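# Move apple from plate onto cutting board, press down

## Task

Lift the apple off the plate and place it on the exposed wood of the cutting board, far from both the knife and the board's edges. Then push it steadily down against the board for several seconds without easing off. Failure conditions: the run stops and fails if the board or knife is shifted from its place. Pressing hard enough to crush the apple fails. Anything still in motion at the end fails. A result that holds only because the robot keeps it there does not count. Whatever the robot is touching at the end must not sink more than about a fingernail's width once released.

## Robot and tools

Robot: a single arm ending in a five-finger right hand, watched by cam_head_left and cam_head_right (672x504 each) and cam_wrist (504x504, fisheye). Each call's result includes images in that order.

Frames. Scene frame: origin on the table top directly under the arm base, +z up, and +y to the left when facing along +x. Positions are in metres. The state line reports the hand point's position (end_effector_position) and orientation (end_effector_quat_wxyz) in this frame.

The hand point sits 0.05 m in front of the palm, where a pinch meets. Its axes: +z runs along the straightened fingers, +y points out of the palm, and +x runs across the palm away from the thumb. Straight fingertips reach 0.06 to 0.07 m past the point along +z. A wrist bracket on the little-finger side sticks out 0.03 m beyond the point along +y and 0.11 m across the palm, and it can collide with things.

Row layout. The hand is driven by a row of 14 numbers, each in [-1, 1]:
- dx, dy, dz, rx, ry, rz. These are an offset, not a pose, measured in the hand point's own axes from its measured pose at the start of the action. A value of 1.0 equals 0.6 m or 180 degrees. rx, ry and rz together form one rotation vector.
- little, ring, middle, index, thumb_bend, thumb_turn. These are absolute motor targets: -1 is open or straight, +1 is curled or closed. For thumb_turn, +1 swings the thumb in front of the palm, opposite the fingers. A pinch is about index +0.22, thumb_bend +0.75, thumb_turn +0.57.
- force_limit: the closing force at which a motor stops, scaled linearly from about 0 N at -1 to 10 N at +1 (15 N for the two thumb motors). It has no effect on opening.
- speed: finger speed, from nearly 0 at -1 to full at +1. At full speed, a finger's entire travel takes 0.6 s.

execute_actions(actions). actions is a list of actions. Each action is a list of up to 15 rows, and each row lasts one control step of 1/30 s. If an action has fewer than 15 rows, its last row is held for the remaining steps. Every row in an action is measured from the same start pose, not from the row before it. For the first action of a call, that start pose is the last one reported in a result. An empty list just returns the current state and images.

At each step, the commanded pose is clipped to within 100 mm and 16 degrees of the measured pose. A large offset therefore needs several actions. The "Hand target" line shows what the controller is currently driving toward. Arm motion trails the commands by roughly 0.17 s.

move(target, speed, stop_force, blocking). Moves the hand point along a straight path toward a single target.
- target: one row laid out as above. Its pose part is an offset from the pose in the last result that showed one.
- speed: in m/s, from 0.002 to 0.5, default 0.25. Turning is capped at twice that value in rad/s.
- stop_force: optional, 9 to 40 N. The path ends once the wrist sensor registers that much extra push against the direction of travel for two consecutive steps. The arm then steps back slightly and holds. It is only available after 0.2 s of scene time. Use it only with very slow, non-rotating moves. Leave it out when moving away from a surface.
- blocking=false: the call returns after 0.5 s while the arm keeps moving. It cannot be combined with stop_force. While such a move runs, check it with wait(0) or end it with stop before issuing other motion.

The path does not avoid obstacles, and the arm can overshoot the stated speed. The result adds a move: line giving the ending (done, contact, off_target, moving, held, fault) and the limits that acted. limits=paced means the pose was clipped. The distance to the target is also reported.

Other tools:
- wait(seconds): 0 to 10 s; the last command is held.
- stop(): brakes a running move.
- zoom_image(camera, region=[x0,y0,x1,y1]): gives a closer view of a region in pixels, at most 504x504.
- show_instructions(): shows the reference images.
- finished_scene(scene): pass the current scene's number once the goal is met and stable. This cannot be undone.

Hand readouts. hand_measured, hand_stopped_by and hand_load_n each list six values, in the same motor order as the row.
- hand_stopped_by gives one of: moving, target, force, stalled, fault.
- hand_load_n is in newtons at the fingertip; positive means the finger is being pushed open. Loads near 0 mean the grip has been lost.
- A motor starts only when its target changes by 0.01 or more. A locked finger holds at least 15 N.
- To squeeze harder, raise force_limit and send a target that is more closed than the measured position. To loosen, send a target more open than measured.
- For gentle closing, use speed -0.9 or lower.
- A wrap grip fits objects 0.035 to 0.08 m across. Turn the thumb fully in front of the palm before reaching the object; the object then rests against the palm, on the wrist side of the point.

Wrist force and torque are given as [x y z] in hand-point axes. Each axis has an offset of up to about 4 N, noise, and saturation near 50 N. Joint torques are noisy and offset.

Hazards:
- The arm is stiff. Commanding even slightly past a firm contact without stop_force can cause a fault.
- A torque fault occurs when a joint reaches its load limit: 136 N m for the shoulder and elbow joints, 25.4 N m for the three wrist joints. Any outside force of 150 N also causes a fault. Either fault stops the arm for 10 s and drops the rest of the call.
- Motors heat up while holding load. A warning appears at 70 °C, and the brakes engage at 85 °C.
- The simulation keeps running between replies, holding the last command.
- Loose objects may occasionally be nudged.

Avoid dropping the apple, striking or shoving the board or knife, pressing hard enough to crush the apple, and knocking anything off the table. Approach contacts slowly. Release the apple and withdraw so that everything is resting and still before calling finished_scene.

Each tool is called after ">>>" by a JSON object that holds its "op" and its "data", one argument or row to a line.

Reference images:

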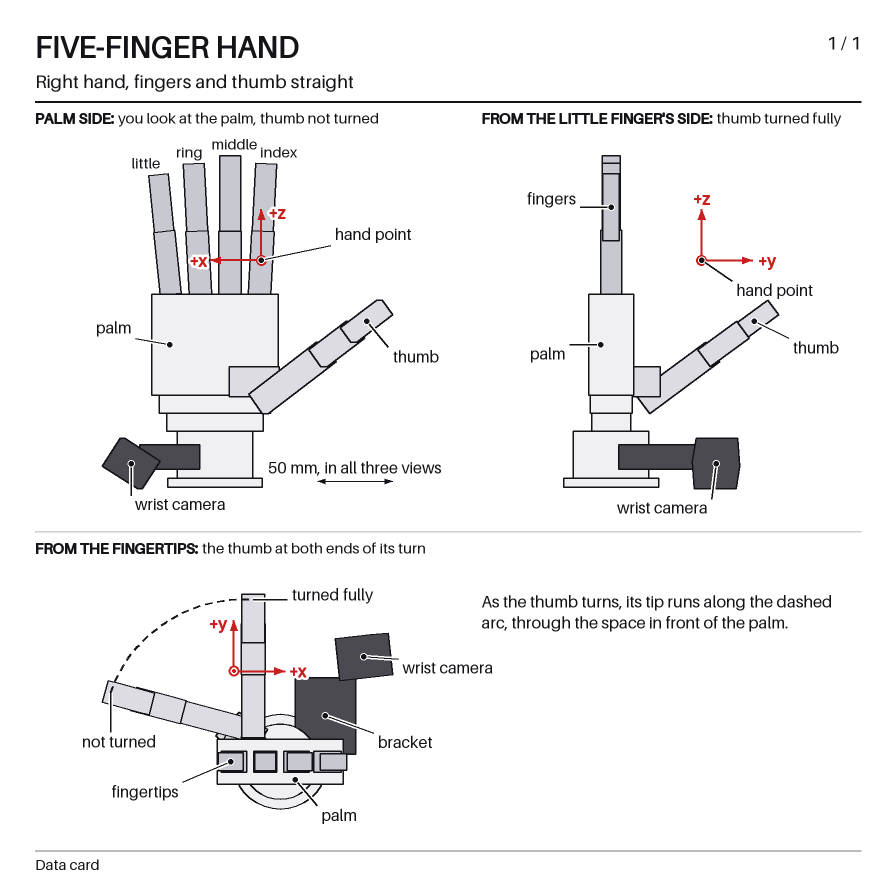

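## Session

>>> {"op": "execute_actions", "data": {
  "actions": []
}}

Scene clock: 0.00 s.
end_effector_position=(+0.4885, -0.0206, +0.1527) hand_measured=(-1.000, -1.000, -1.000, -1.000, -1.000, -1.000) hand_load_n=(+0.0, +0.0, +0.0, +0.0, +0.0, +0.0) hand_stopped_by=(target, target, target, target, target, target) hand_force_limit=0.00 hand_speed=-0.80 end_effector_quat_wxyz=(+0.380, +0.318, +0.779, -0.385) end_effector_velocity=(-0.000, -0.000, +0.000) end_effector_angular_velocity=(-0.000, +0.000, -0.001)
Joint positions: [ 0.084 -0.655  1.944 -0.213  2.461 -0.831]
Joint velocities: [-0.     0.     0.001 -0.     0.     0.001]
Joint torques (N m, as the arm reports them, + toward a larger angle): no reading
Wrist force (N, on the end effector, along its own x y z axes, offset not removed): no reading
Wrist torque (N m, same axes, about the end effector's origin, offset not removed): no reading
Hand target: +0.489, -0.021, +0.153; +0.380, +0.318, +0.779, -0.385

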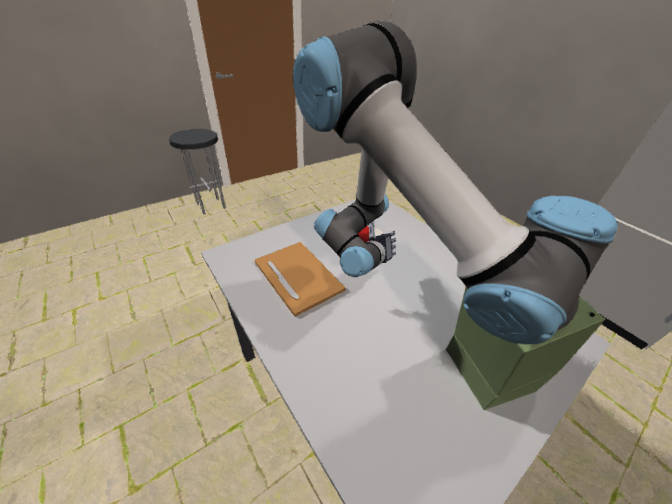

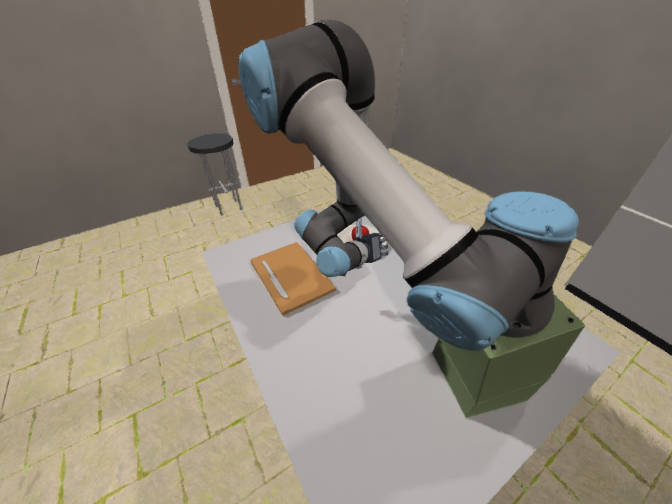

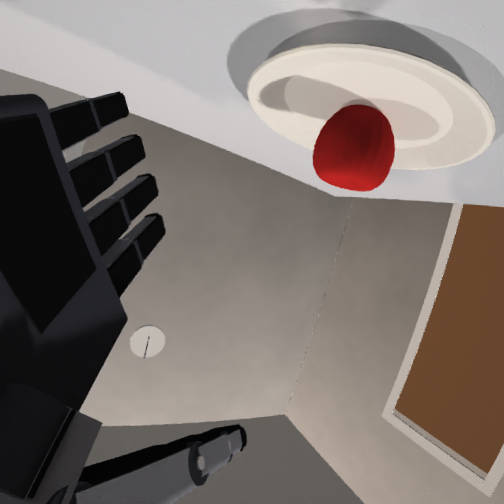

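>>> {"op": "zoom_image", "data": {
  "camera": "cam_head_right",
  "region": [220, 170, 440, 335]
}}

>>> {"op": "zoom_image", "data": {
  "camera": "cam_head_left",
  "region": [220, 170, 440, 335]
}}

Region (220, 170, 440, 335) of cam_head_right's 672x504 image, scaled by 2.291, with more detail than that image has; it fills the top 378 rows of this view, and the rest is white.

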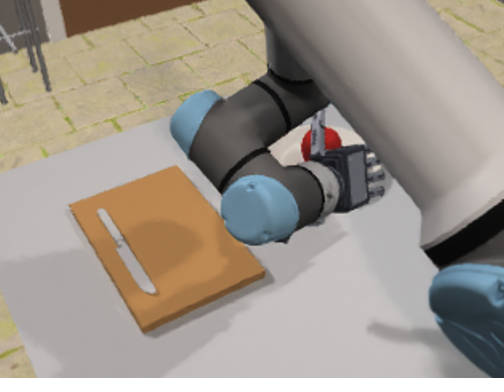

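Region (220, 170, 440, 335) of cam_head_left's 672x504 image, scaled by 2.291, with more detail than that image has; it fills the top 378 rows of this view, and the rest is white.

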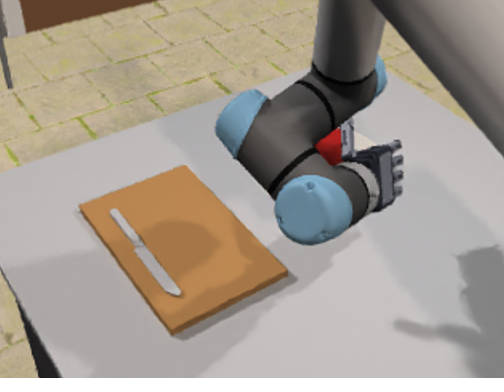

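>>> {"op": "move", "data": {
  "target": [-0.123, 0.0945, 0.0867, 0.0626, 0.0998, -0.315, -1, -1, -1, -1, -1, 1, 0, 0.5],
  "speed": 0.3
}}

Scene clock: 9.40 s.
end_effector_position=(+0.5886, -0.0509, +0.1725) hand_measured=(-1.000, -1.000, -1.000, -1.000, -1.000, +1.000) hand_load_n=(+0.0, +0.0, +0.0, +0.0, +0.0, +0.0) hand_stopped_by=(target, target, target, target, target, target) hand_force_limit=0.00 hand_speed=0.50 end_effector_quat_wxyz=(+0.001, +0.000, +0.844, -0.537) end_effector_velocity=(+0.001, -0.001, -0.000) end_effector_angular_velocity=(-0.008, +0.017, -0.007)
Joint positions: [-0.018 -0.503  1.272  0.747  2.495 -1.541]
Joint velocities: [ 0.002  0.015 -0.023  0.034  0.008  0.008]
Joint torques (N m, as the arm reports them, + toward a larger angle): [ -1.97 -40.13 -24.65   4.01   2.93   1.12]
Wrist force (N, on the end effector, along its own x y z axes, offset not removed): [-1.9 0.6 3.0]
Wrist torque (N m, same axes, about the end effector's origin, offset not removed): [-0.02 0.29 -0.29]
Hand target: +0.589, -0.051, +0.172; +0.000, -0.000, +0.844, -0.537
Off the commanded pose: 0.000 m, 0 deg.
move: done

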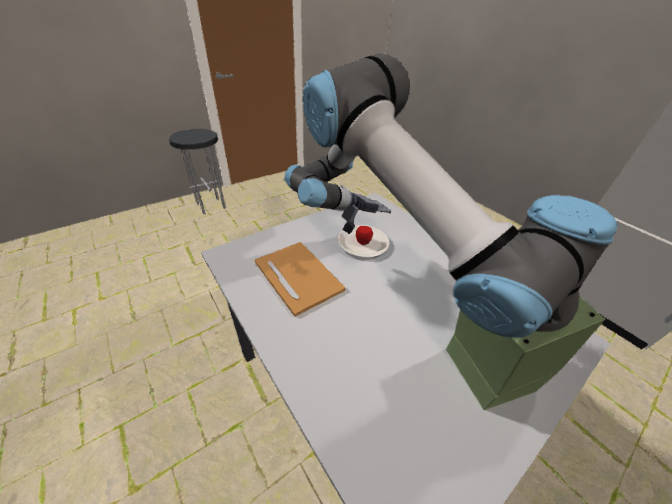

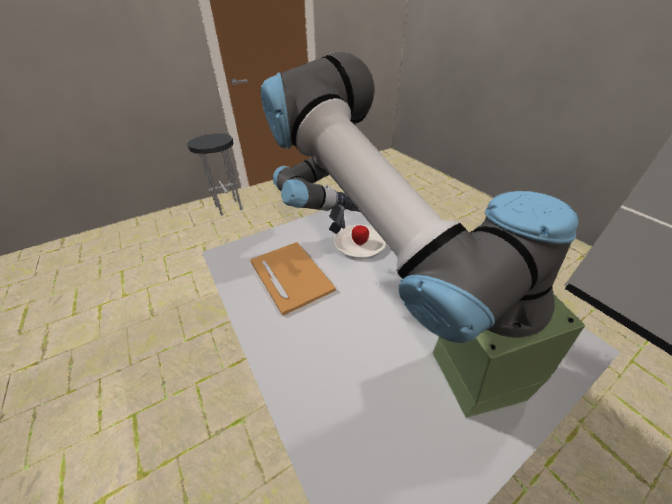

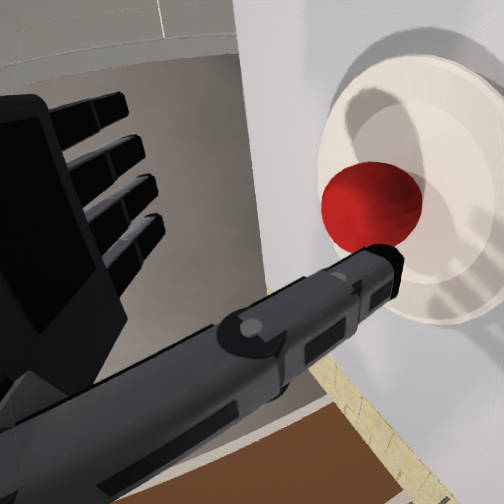

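>>> {"op": "move", "data": {
  "target": [-0.014, 0.1, 0.06, 0, 0, 0, -1, -1, -1, -1, -1, 1, 0, 0.5],
  "speed": 0.15
}}

Scene clock: 11.97 s.
end_effector_position=(+0.5971, -0.0581, +0.1032) hand_measured=(-1.000, -1.000, -1.000, -1.000, -1.000, +1.000) hand_load_n=(+0.0, +0.0, +0.0, +0.0, +0.0, +0.0) hand_stopped_by=(target, target, target, target, target, target) hand_force_limit=0.00 hand_speed=0.50 end_effector_quat_wxyz=(+0.001, +0.000, +0.844, -0.537) end_effector_velocity=(+0.001, -0.000, -0.002) end_effector_angular_velocity=(-0.003, -0.001, +0.000)
Joint positions: [-0.006 -0.35   1.16   0.724  2.495 -1.52 ]
Joint velocities: [ 0.001  0.006 -0.007  0.002  0.003  0.002]
Joint torques (N m, as the arm reports them, + toward a larger angle): [ -0.85 -40.48 -24.86   4.26   2.86   1.25]
Wrist force (N, on the end effector, along its own x y z axes, offset not removed): [-0.9 -1.7 2.2]
Wrist torque (N m, same axes, about the end effector's origin, offset not removed): [-0.28 0.24 -0.29]
Hand target: +0.597, -0.058, +0.103; +0.001, +0.000, +0.844, -0.537
Off the commanded pose: 0.000 m, 0 deg.
move: done

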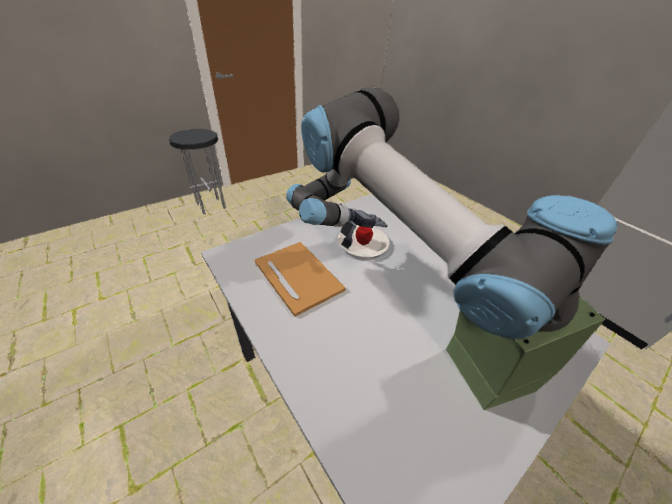

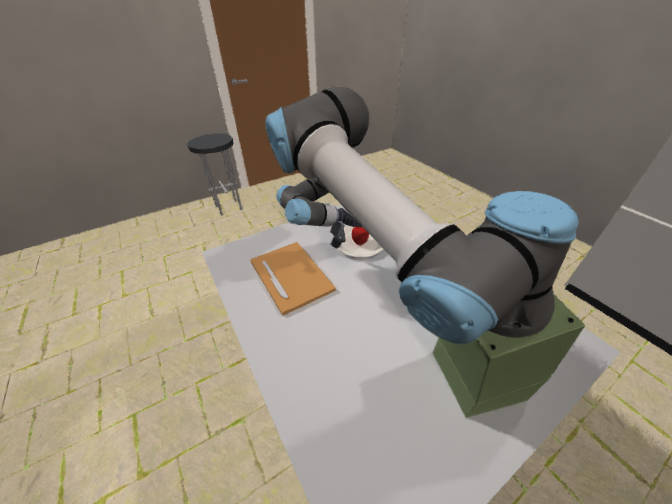

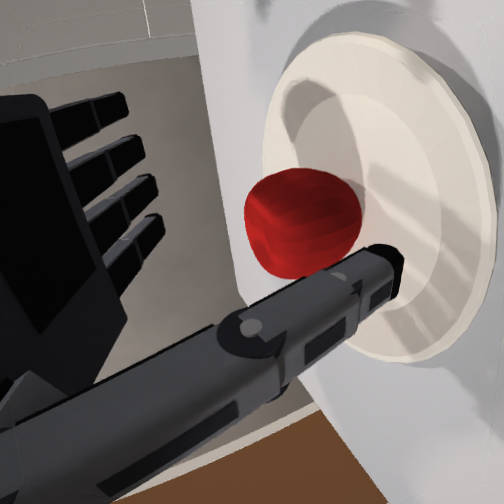

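>>> {"op": "move", "data": {
  "target": [0.0, 0.05, 0.05, 0, 0, 0, -1, -1, -1, -1, -1, 1, 0, 0.5],
  "speed": 0.08
}}

Scene clock: 13.60 s.
end_effector_position=(+0.5972, -0.0725, +0.0637) hand_measured=(-1.000, -1.000, -1.000, -1.000, -1.000, +1.000) hand_load_n=(+0.0, +0.0, +0.0, +0.0, +0.0, +0.0) hand_stopped_by=(target, target, target, target, target, target) hand_force_limit=0.00 hand_speed=0.50 end_effector_quat_wxyz=(+0.001, +0.000, +0.844, -0.537) end_effector_velocity=(+0.000, -0.001, -0.003) end_effector_angular_velocity=(-0.002, -0.001, -0.000)
Joint positions: [-0.016 -0.271  1.11   0.68   2.495 -1.538]
Joint velocities: [-0.     0.006 -0.004 -0.002  0.002  0.   ]
Joint torques (N m, as the arm reports them, + toward a larger angle): [-19.34 -42.01 -21.99   0.65  -0.11  -0.99]
Wrist force (N, on the end effector, along its own x y z axes, offset not removed): [-0.8 0.9 2.2]
Wrist torque (N m, same axes, about the end effector's origin, offset not removed): [0.10 0.17 -0.13]
Hand target: +0.597, -0.073, +0.063; +0.001, +0.000, +0.844, -0.537
Off the commanded pose: 0.000 m, 0 deg.
move: done

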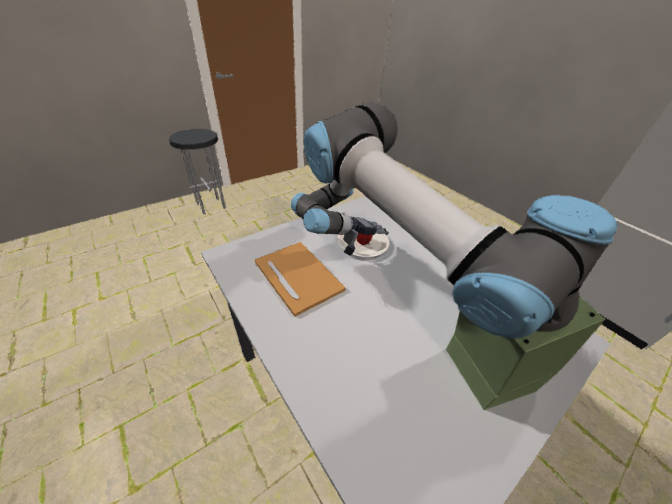

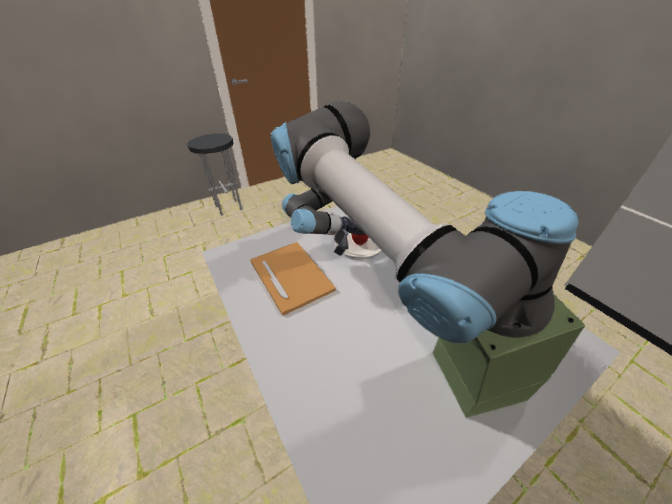

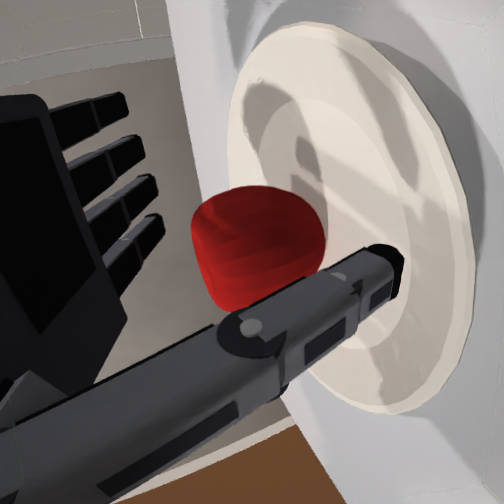

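>>> {"op": "zoom_image", "data": {
  "camera": "cam_head_left",
  "region": [310, 195, 410, 270]
}}

Region (310, 195, 410, 270) of cam_head_left's 672x504 image, scaled by 5.040, with more detail than that image has; it fills the top 378 rows of this view, and the rest is white.

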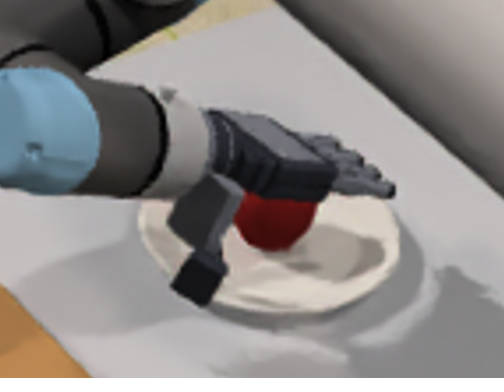

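>>> {"op": "execute_actions", "data": {
  "actions": [
    [[-0.012, 0.008, 0.012, 0, 0, 0, -1, -1, -1, -1, -1, 1, 0, 0.5]],
    [[0, 0, 0, 0, 0, 0, 1, 1, 1, 1, 1, 1, 0.0, -0.5]],
    [[0, 0, 0, 0, 0, 0, 1, 1, 1, 1, 1, 1, 0.0, -0.5]],
    [[0, 0, 0, 0, 0, 0, 1, 1, 1, 1, 1, 1, 0.0, -0.5]],
    [[0, 0, 0, 0, 0, 0, 1, 1, 1, 1, 1, 1, 0.0, -0.5]]
  ]
}}

Scene clock: 16.90 s.
end_effector_position=(+0.6043, -0.0769, +0.0565) hand_measured=(+0.580, +0.580, -0.588, -0.754, -0.002, +1.000) hand_load_n=(+0.0, +0.0, +5.5, +0.0, +0.0, +0.0) hand_stopped_by=(moving, moving, force, force, moving, target) hand_force_limit=0.00 hand_speed=-0.50 end_effector_quat_wxyz=(+0.001, +0.000, +0.844, -0.537) end_effector_velocity=(-0.000, +0.000, -0.000) end_effector_angular_velocity=(+0.002, +0.001, +0.000)
Joint positions: [-0.021 -0.246  1.071  0.687  2.494 -1.546]
Joint velocities: [-0.    -0.     0.     0.    -0.002 -0.001]
Joint torques (N m, as the arm reports them, + toward a larger angle): [-13.68 -47.47  -2.04   0.37  -1.95   0.05]
Wrist force (N, on the end effector, along its own x y z axes, offset not removed): [-0.3 -8.8 0.1]
Wrist torque (N m, same axes, about the end effector's origin, offset not removed): [0.34 0.55 -0.34]
Hand target: +0.604, -0.077, +0.057; +0.001, +0.000, +0.844, -0.537
Off the commanded pose: 0.000 m, 0 deg.

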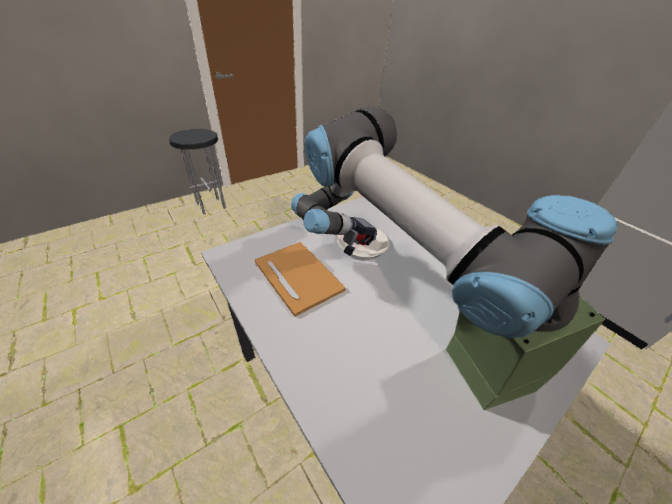

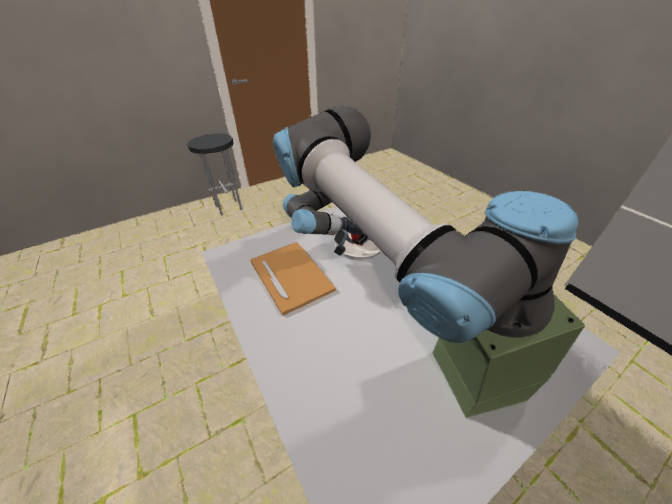

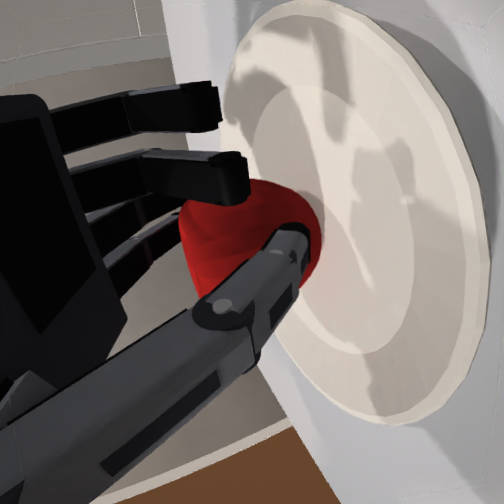

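>>> {"op": "execute_actions", "data": {
  "actions": [
    [[0, 0, 0, 0, 0, 0, -1, -1, -1, -1, -1, 1, 0.0, 0.8]],
    [[0, 0, 0, 0, 0, 0, -1, -1, -1, -1, -1, 1, 0.0, 0.8]]
  ]
}}

>>> {"op": "zoom_image", "data": {
  "camera": "cam_head_left",
  "region": [310, 195, 410, 270]
}}

>>> {"op": "zoom_image", "data": {
  "camera": "cam_head_right",
  "region": [300, 195, 400, 270]
}}

Scene clock: 18.50 s.
end_effector_position=(+0.6043, -0.0769, +0.0565) hand_measured=(-1.000, -1.000, -1.000, -1.000, -1.000, +1.000) hand_load_n=(+0.0, +0.0, +0.0, +0.0, +0.0, +0.0) hand_stopped_by=(target, target, target, target, target, target) hand_force_limit=0.00 hand_speed=0.80 end_effector_quat_wxyz=(+0.001, +0.000, +0.844, -0.537) end_effector_velocity=(-0.000, +0.000, -0.000) end_effector_angular_velocity=(+0.000, -0.000, +0.000)
Joint positions: [-0.021 -0.246  1.071  0.687  2.494 -1.546]
Joint velocities: [ 0.     0.     0.001 -0.001 -0.     0.   ]
Joint torques (N m, as the arm reports them, + toward a larger angle): [-12.94 -46.81  -3.19   3.     1.77   0.05]
Wrist force (N, on the end effector, along its own x y z axes, offset not removed): [-0.3 0.8 1.5]
Wrist torque (N m, same axes, about the end effector's origin, offset not removed): [0.03 0.14 -0.14]
Hand target: +0.604, -0.077, +0.057; +0.001, +0.000, +0.844, -0.537
Off the commanded pose: 0.000 m, 0 deg.

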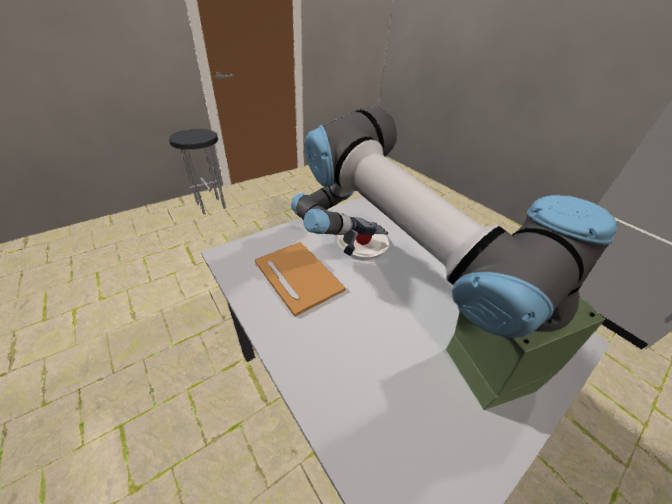

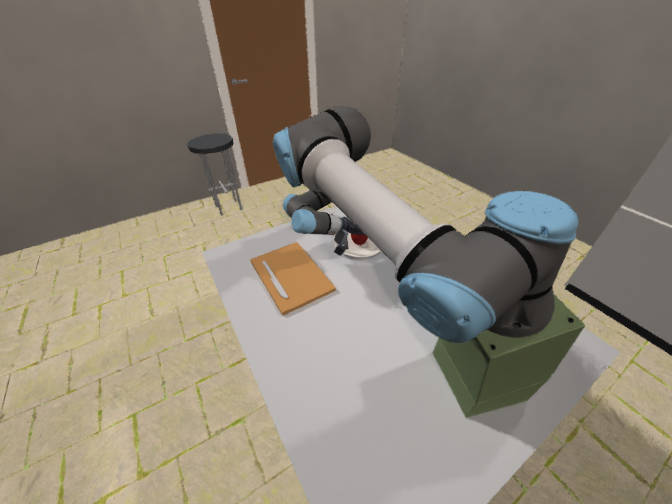

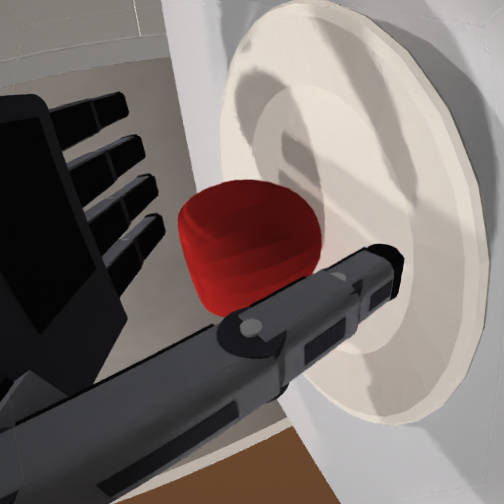

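Region (310, 195, 410, 270) of cam_head_left's 672x504 image, scaled by 5.040, with more detail than that image has; it fills the top 378 rows of this view, and the rest is white.

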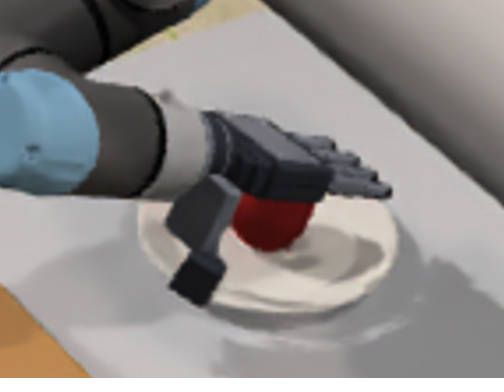

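Region (300, 195, 400, 270) of cam_head_right's 672x504 image, scaled by 5.040, with more detail than that image has; it fills the top 378 rows of this view, and the rest is white.

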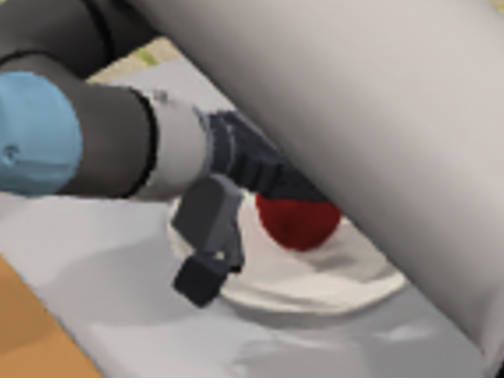

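>>> {"op": "execute_actions", "data": {
  "actions": [
    [[-0.015, -0.007, 0.015, 0, 0, 0, -1, -1, -1, -1, -1, 1, 0.0, 0.8]],
    [[-0.015, -0.007, 0.015, 0, 0, 0, -1, -1, -1, -1, -1, 1, 0.0, 0.8]],
    [[0, 0, 0, 0, 0, 0, -1, -1, -1, -1, -1, 1, 0.0, 0.8]]
  ]
}}

>>> {"op": "zoom_image", "data": {
  "camera": "cam_head_left",
  "region": [310, 195, 410, 270]
}}

Scene clock: 20.87 s.
end_effector_position=(+0.6218, -0.0963, +0.0566) hand_measured=(-1.000, -1.000, -1.000, -1.000, -1.000, +1.000) hand_load_n=(+0.0, +0.0, +0.0, +0.0, +0.0, +0.0) hand_stopped_by=(target, target, target, target, target, target) hand_force_limit=0.00 hand_speed=0.80 end_effector_quat_wxyz=(+0.001, +0.000, +0.844, -0.537) end_effector_velocity=(-0.000, +0.000, -0.000) end_effector_angular_velocity=(-0.001, +0.000, +0.000)
Joint positions: [-0.054 -0.224  1.01   0.683  2.492 -1.6  ]
Joint velocities: [ 0.001  0.001 -0.     0.001  0.001  0.001]
Joint torques (N m, as the arm reports them, + toward a larger angle): [ -1.39 -55.42   2.54   1.08   0.25   1.4 ]
Wrist force (N, on the end effector, along its own x y z axes, offset not removed): [-1.8 -1.2 2.0]
Wrist torque (N m, same axes, about the end effector's origin, offset not removed): [-0.18 0.31 -0.30]
Hand target: +0.622, -0.096, +0.057; +0.001, +0.000, +0.844, -0.537
Off the commanded pose: 0.000 m, 0 deg.

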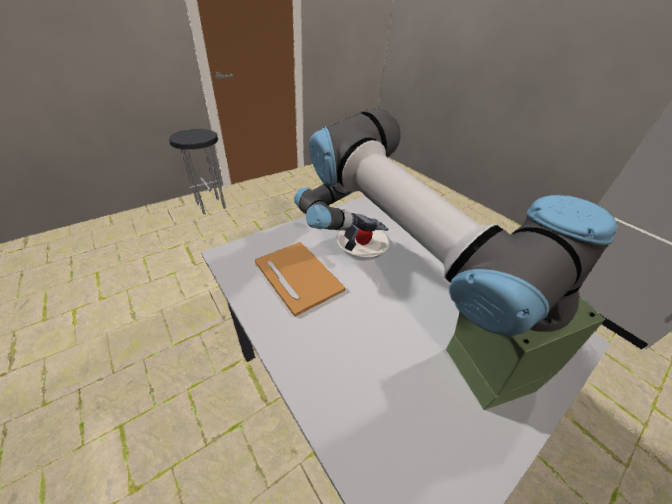

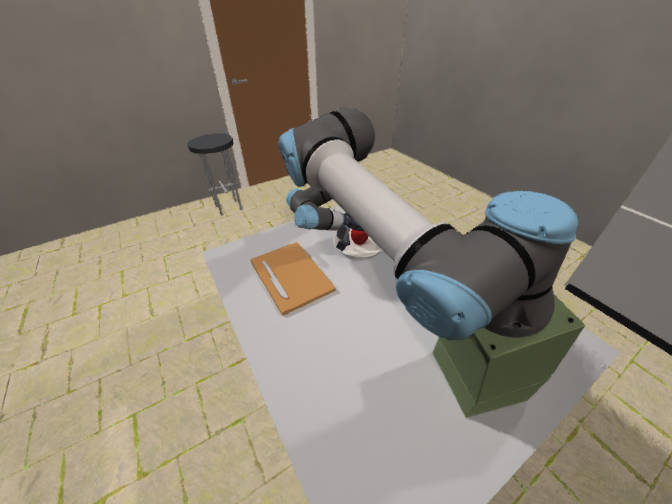

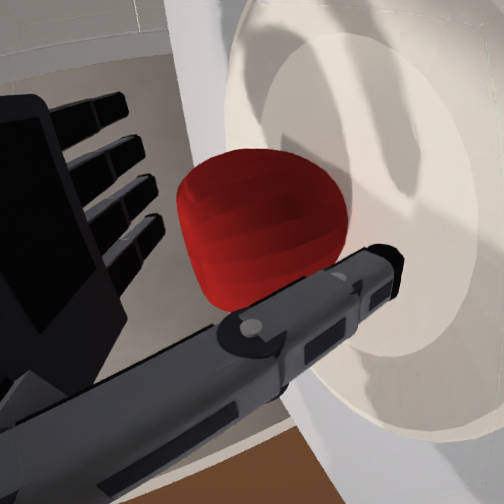

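Region (310, 195, 410, 270) of cam_head_left's 672x504 image, scaled by 5.040, with more detail than that image has; it fills the top 378 rows of this view, and the rest is white.

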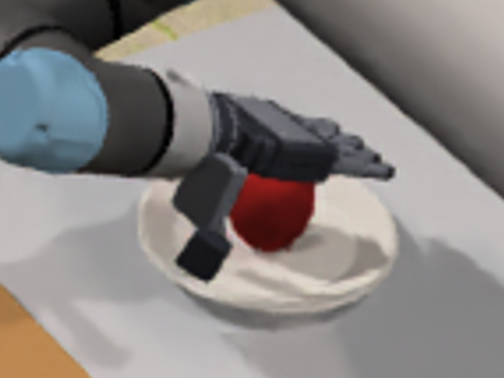

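>>> {"op": "execute_actions", "data": {
  "actions": [
    [[0, 0, 0, 0, 0, 0, 1, 1, 1, 1, 1, 1, 0.0, -0.5]],
    [[0, 0, 0, 0, 0, 0, 1, 1, 1, 1, 1, 1, 0.0, -0.5]],
    [[0, 0, 0, 0, 0, 0, 1, 1, 1, 1, 1, 1, 0.0, -0.5]],
    [[0, 0, 0, 0, 0, 0, 1, 1, 1, 1, 1, 1, 0.0, -0.5]],
    [[0, 0, 0, 0, 0, 0, 1, 1, 1, 1, 1, 1, 0.0, -0.5]]
  ]
}}

>>> {"op": "zoom_image", "data": {
  "camera": "cam_head_left",
  "region": [310, 195, 410, 270]
}}

Scene clock: 23.80 s.
end_effector_position=(+0.6218, -0.0962, +0.0566) hand_measured=(+0.998, -0.116, -0.420, -0.448, -0.400, +1.000) hand_load_n=(+0.0, +7.5, +0.0, +0.0, +8.0, +5.0) hand_stopped_by=(moving, force, force, force, force, target) hand_force_limit=0.00 hand_speed=-0.50 end_effector_quat_wxyz=(+0.001, +0.000, +0.844, -0.537) end_effector_velocity=(+0.001, +0.000, +0.001) end_effector_angular_velocity=(+0.000, -0.001, +0.000)
Joint positions: [-0.054 -0.224  1.01   0.683  2.492 -1.6  ]
Joint velocities: [ 0.    -0.001 -0.001  0.    -0.     0.   ]
Joint torques (N m, as the arm reports them, + toward a larger angle): [-15.57 -43.46 -16.23   0.85   1.39   0.8 ]
Wrist force (N, on the end effector, along its own x y z axes, offset not removed): [-1.0 -0.1 1.5]
Wrist torque (N m, same axes, about the end effector's origin, offset not removed): [0.13 0.15 -0.16]
Hand target: +0.622, -0.096, +0.057; +0.001, +0.000, +0.844, -0.537
Off the commanded pose: 0.000 m, 0 deg.

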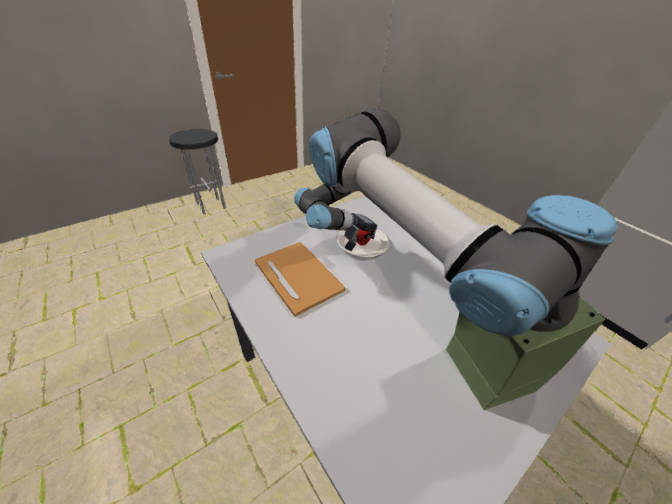

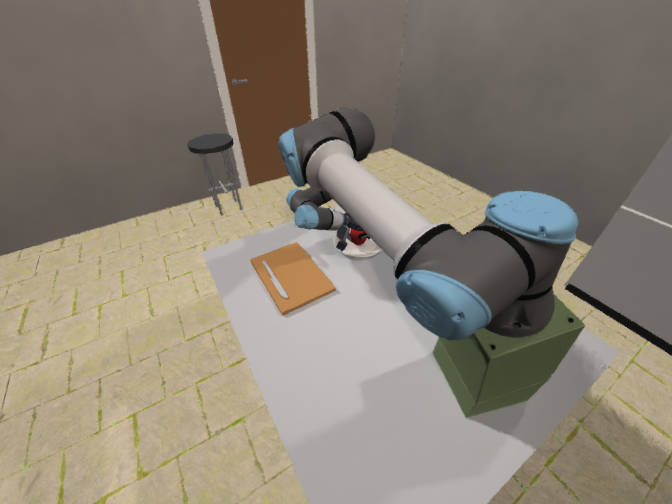

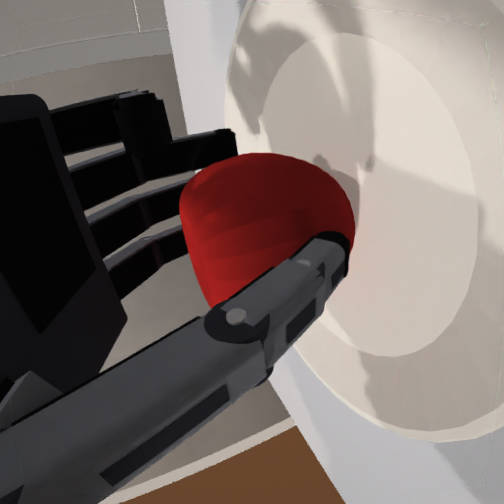

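Region (310, 195, 410, 270) of cam_head_left's 672x504 image, scaled by 5.040, with more detail than that image has; it fills the top 378 rows of this view, and the rest is white.

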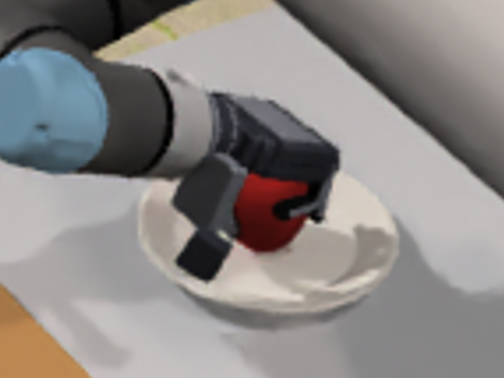

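>>> {"op": "execute_actions", "data": {
  "actions": [
    [[0, 0, 0, 0, 0, 0, 1, 1, 0.95, 0.95, 1, 1, 0.2, -0.8]],
    [[0, 0, 0, 0, 0, 0, 1, 1, 0.95, 0.95, 1, 1, 0.2, -0.8]],
    [[0, 0, 0, 0, 0, 0, 1, 1, 0.95, 0.95, 1, 1, 0.2, -0.8]]
  ]
}}

Scene clock: 25.70 s.
end_effector_position=(+0.6218, -0.0962, +0.0566) hand_measured=(+1.000, -0.116, -0.368, -0.386, -0.404, +1.000) hand_load_n=(+0.0, +3.0, +6.0, +7.5, +13.0, +3.5) hand_stopped_by=(target, force, force, force, force, target) hand_force_limit=0.20 hand_speed=-0.80 end_effector_quat_wxyz=(+0.001, +0.000, +0.844, -0.537) end_effector_velocity=(+0.001, -0.001, +0.001) end_effector_angular_velocity=(-0.003, -0.002, -0.001)
Joint positions: [-0.054 -0.224  1.01   0.683  2.492 -1.6  ]
Joint velocities: [-0.001 -0.    -0.001 -0.001  0.003  0.001]
Joint torques (N m, as the arm reports them, + toward a larger angle): [-15.97 -43.29 -16.4    0.96  -0.73   0.96]
Wrist force (N, on the end effector, along its own x y z axes, offset not removed): [-2.4 -8.3 2.6]
Wrist torque (N m, same axes, about the end effector's origin, offset not removed): [0.29 0.25 -0.32]
Hand target: +0.622, -0.096, +0.057; +0.001, +0.000, +0.844, -0.537
Off the commanded pose: 0.000 m, 0 deg.

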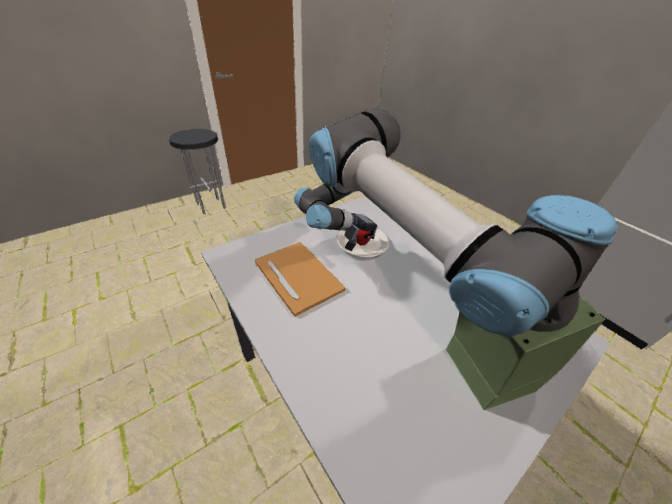

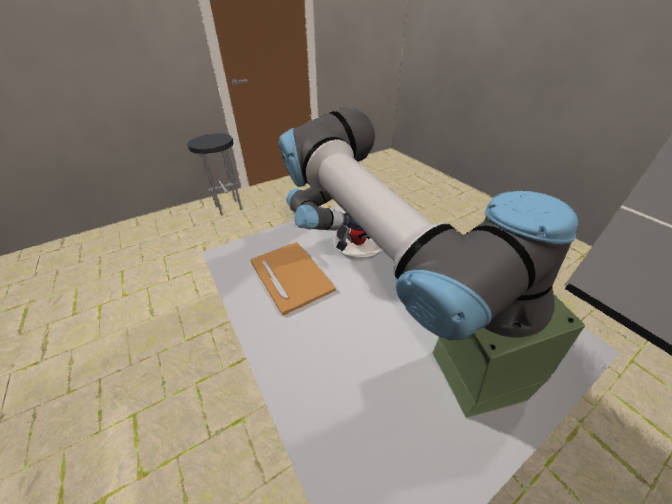

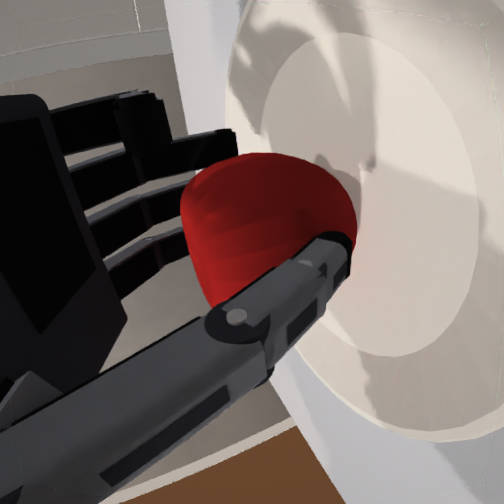

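>>> {"op": "move", "data": {
  "target": [0, -0.0227, -0.0106, 0, 0, 0, 1, 1, 0.95, 0.95, 1, 1, 0.2, -0.8],
  "speed": 0.03
}}

>>> {"op": "zoom_image", "data": {
  "camera": "cam_head_left",
  "region": [310, 195, 410, 270]
}}

Scene clock: 26.90 s.
end_effector_position=(+0.6218, -0.0962, +0.0714) hand_measured=(+1.000, -0.116, -0.368, -0.386, -0.404, +1.000) hand_load_n=(+0.0, +2.0, +4.5, +5.5, +14.5, +2.5) hand_stopped_by=(target, force, force, force, force, target) hand_force_limit=0.20 hand_speed=-0.80 end_effector_quat_wxyz=(+0.001, +0.000, +0.844, -0.537) end_effector_velocity=(+0.000, +0.000, +0.002) end_effector_angular_velocity=(+0.001, -0.000, +0.001)
Joint positions: [-0.059 -0.257  1.038  0.682  2.491 -1.608]
Joint velocities: [-0.    -0.006  0.005 -0.001 -0.001 -0.002]
Joint torques (N m, as the arm reports them, + toward a larger angle): [-21.17 -56.89   1.11   0.81   0.46  -1.09]
Wrist force (N, on the end effector, along its own x y z axes, offset not removed): [-0.4 1.4 3.0]
Wrist torque (N m, same axes, about the end effector's origin, offset not removed): [-0.01 0.11 -0.16]
Hand target: +0.622, -0.096, +0.072; +0.001, +0.000, +0.844, -0.537
Off the commanded pose: 0.000 m, 0 deg.
move: done

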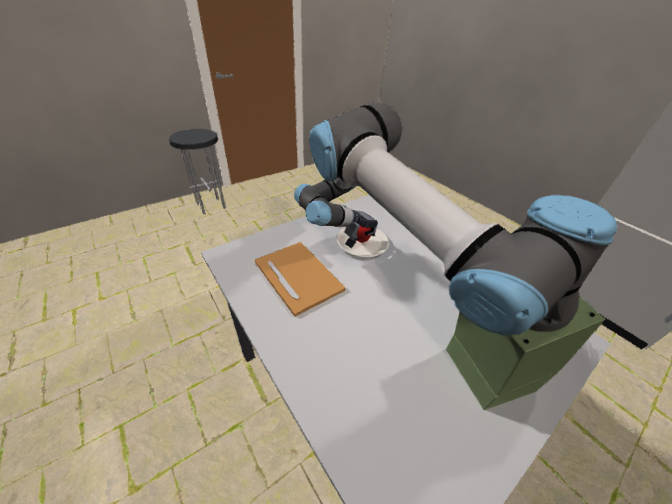

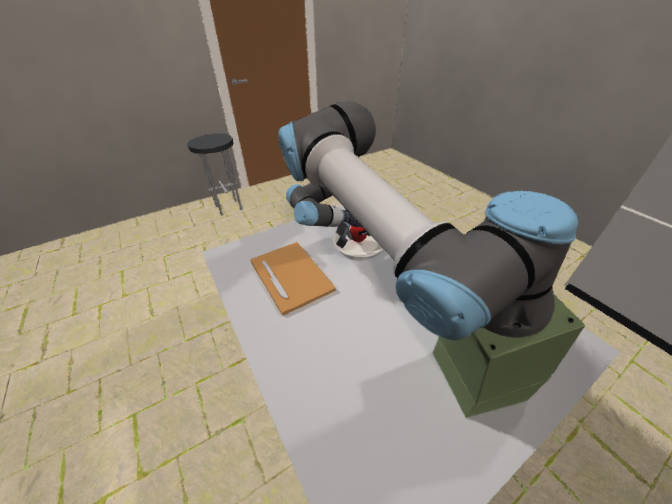

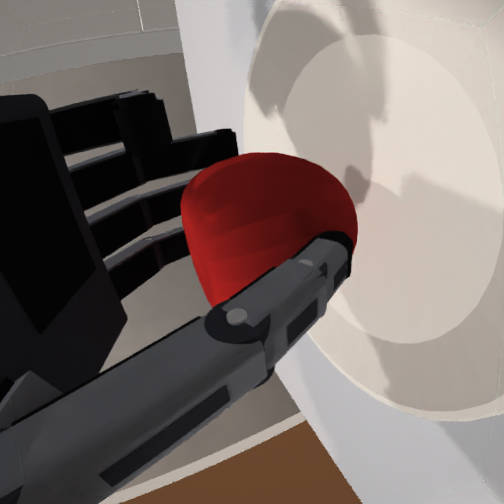

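Region (310, 195, 410, 270) of cam_head_left's 672x504 image, scaled by 5.040, with more detail than that image has; it fills the top 378 rows of this view, and the rest is white.

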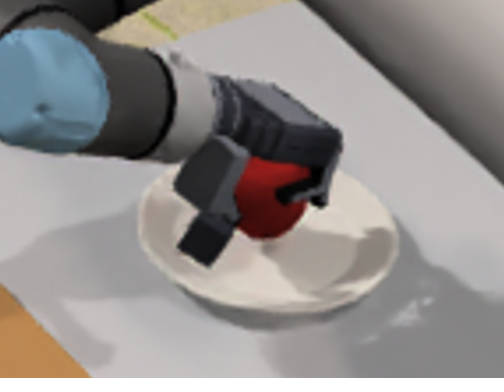

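>>> {"op": "move", "data": {
  "target": [0.05, 0.0857, -0.42, 0, 0, 0, 1, 1, 0.95, 0.95, 1, 1, 0.2, -0.8],
  "speed": 0.12
}}

>>> {"op": "zoom_image", "data": {
  "camera": "cam_head_left",
  "region": [230, 190, 400, 320]
}}

>>> {"op": "zoom_image", "data": {
  "camera": "cam_head_right",
  "region": [220, 190, 390, 320]
}}

Scene clock: 31.67 s.
end_effector_position=(+0.5913, +0.1535, +0.1311) hand_measured=(+1.000, -0.116, -0.368, -0.386, -0.404, +1.000) hand_load_n=(+0.0, +2.0, +4.5, +5.5, +14.5, +2.5) hand_stopped_by=(target, force, force, force, force, target) hand_force_limit=0.20 hand_speed=-0.80 end_effector_quat_wxyz=(+0.001, +0.000, +0.844, -0.537) end_effector_velocity=(-0.000, +0.002, +0.001) end_effector_angular_velocity=(-0.000, +0.001, -0.002)
Joint positions: [ 0.324 -0.264  0.855  1.356  2.438 -0.996]
Joint velocities: [ 0.003  0.002 -0.007  0.011 -0.002  0.006]
Joint torques (N m, as the arm reports them, + toward a larger angle): [  2.77 -44.87 -25.21   4.45   0.06   1.58]
Wrist force (N, on the end effector, along its own x y z axes, offset not removed): [-2.0 2.2 3.9]
Wrist torque (N m, same axes, about the end effector's origin, offset not removed): [0.06 0.28 -0.34]
Hand target: +0.591, +0.154, +0.131; +0.001, +0.000, +0.844, -0.537
Off the commanded pose: 0.000 m, 0 deg.
move: done

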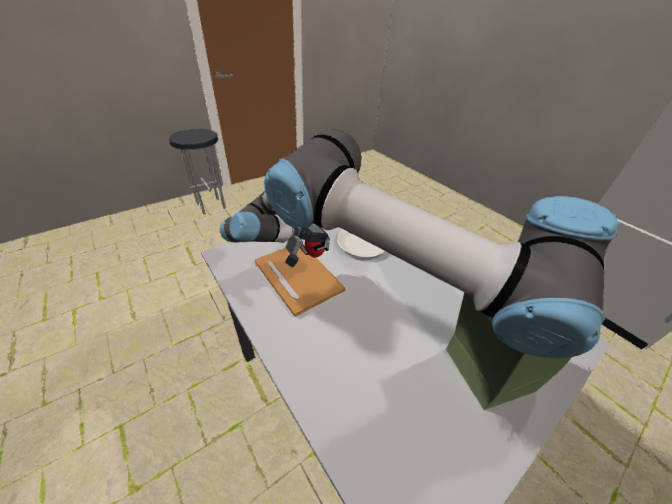

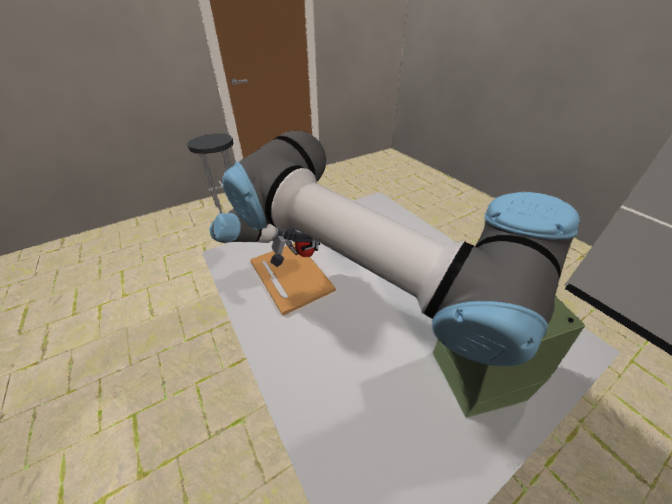

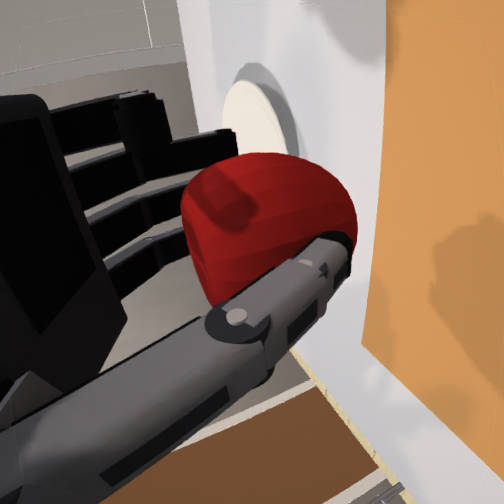

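Region (230, 190, 400, 320) of cam_head_left's 672x504 image, scaled by 2.965, with more detail than that image has; it fills the top 385 rows of this view, and the rest is white.

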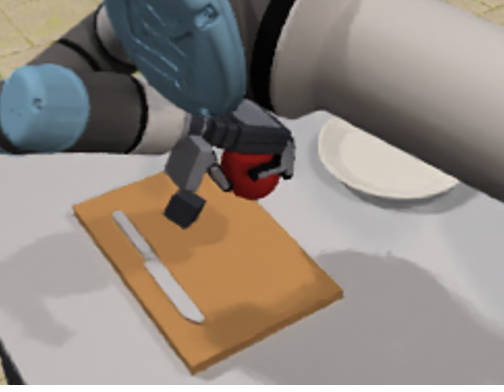

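Region (220, 190, 390, 320) of cam_head_right's 672x504 image, scaled by 2.965, with more detail than that image has; it fills the top 385 rows of this view, and the rest is white.

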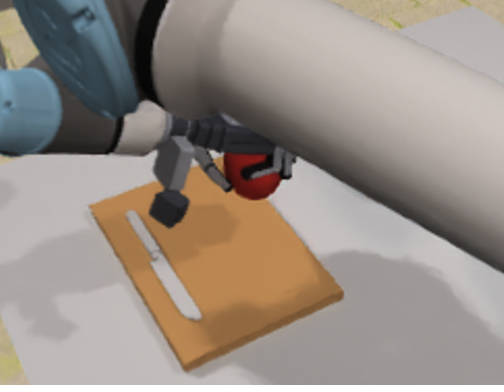

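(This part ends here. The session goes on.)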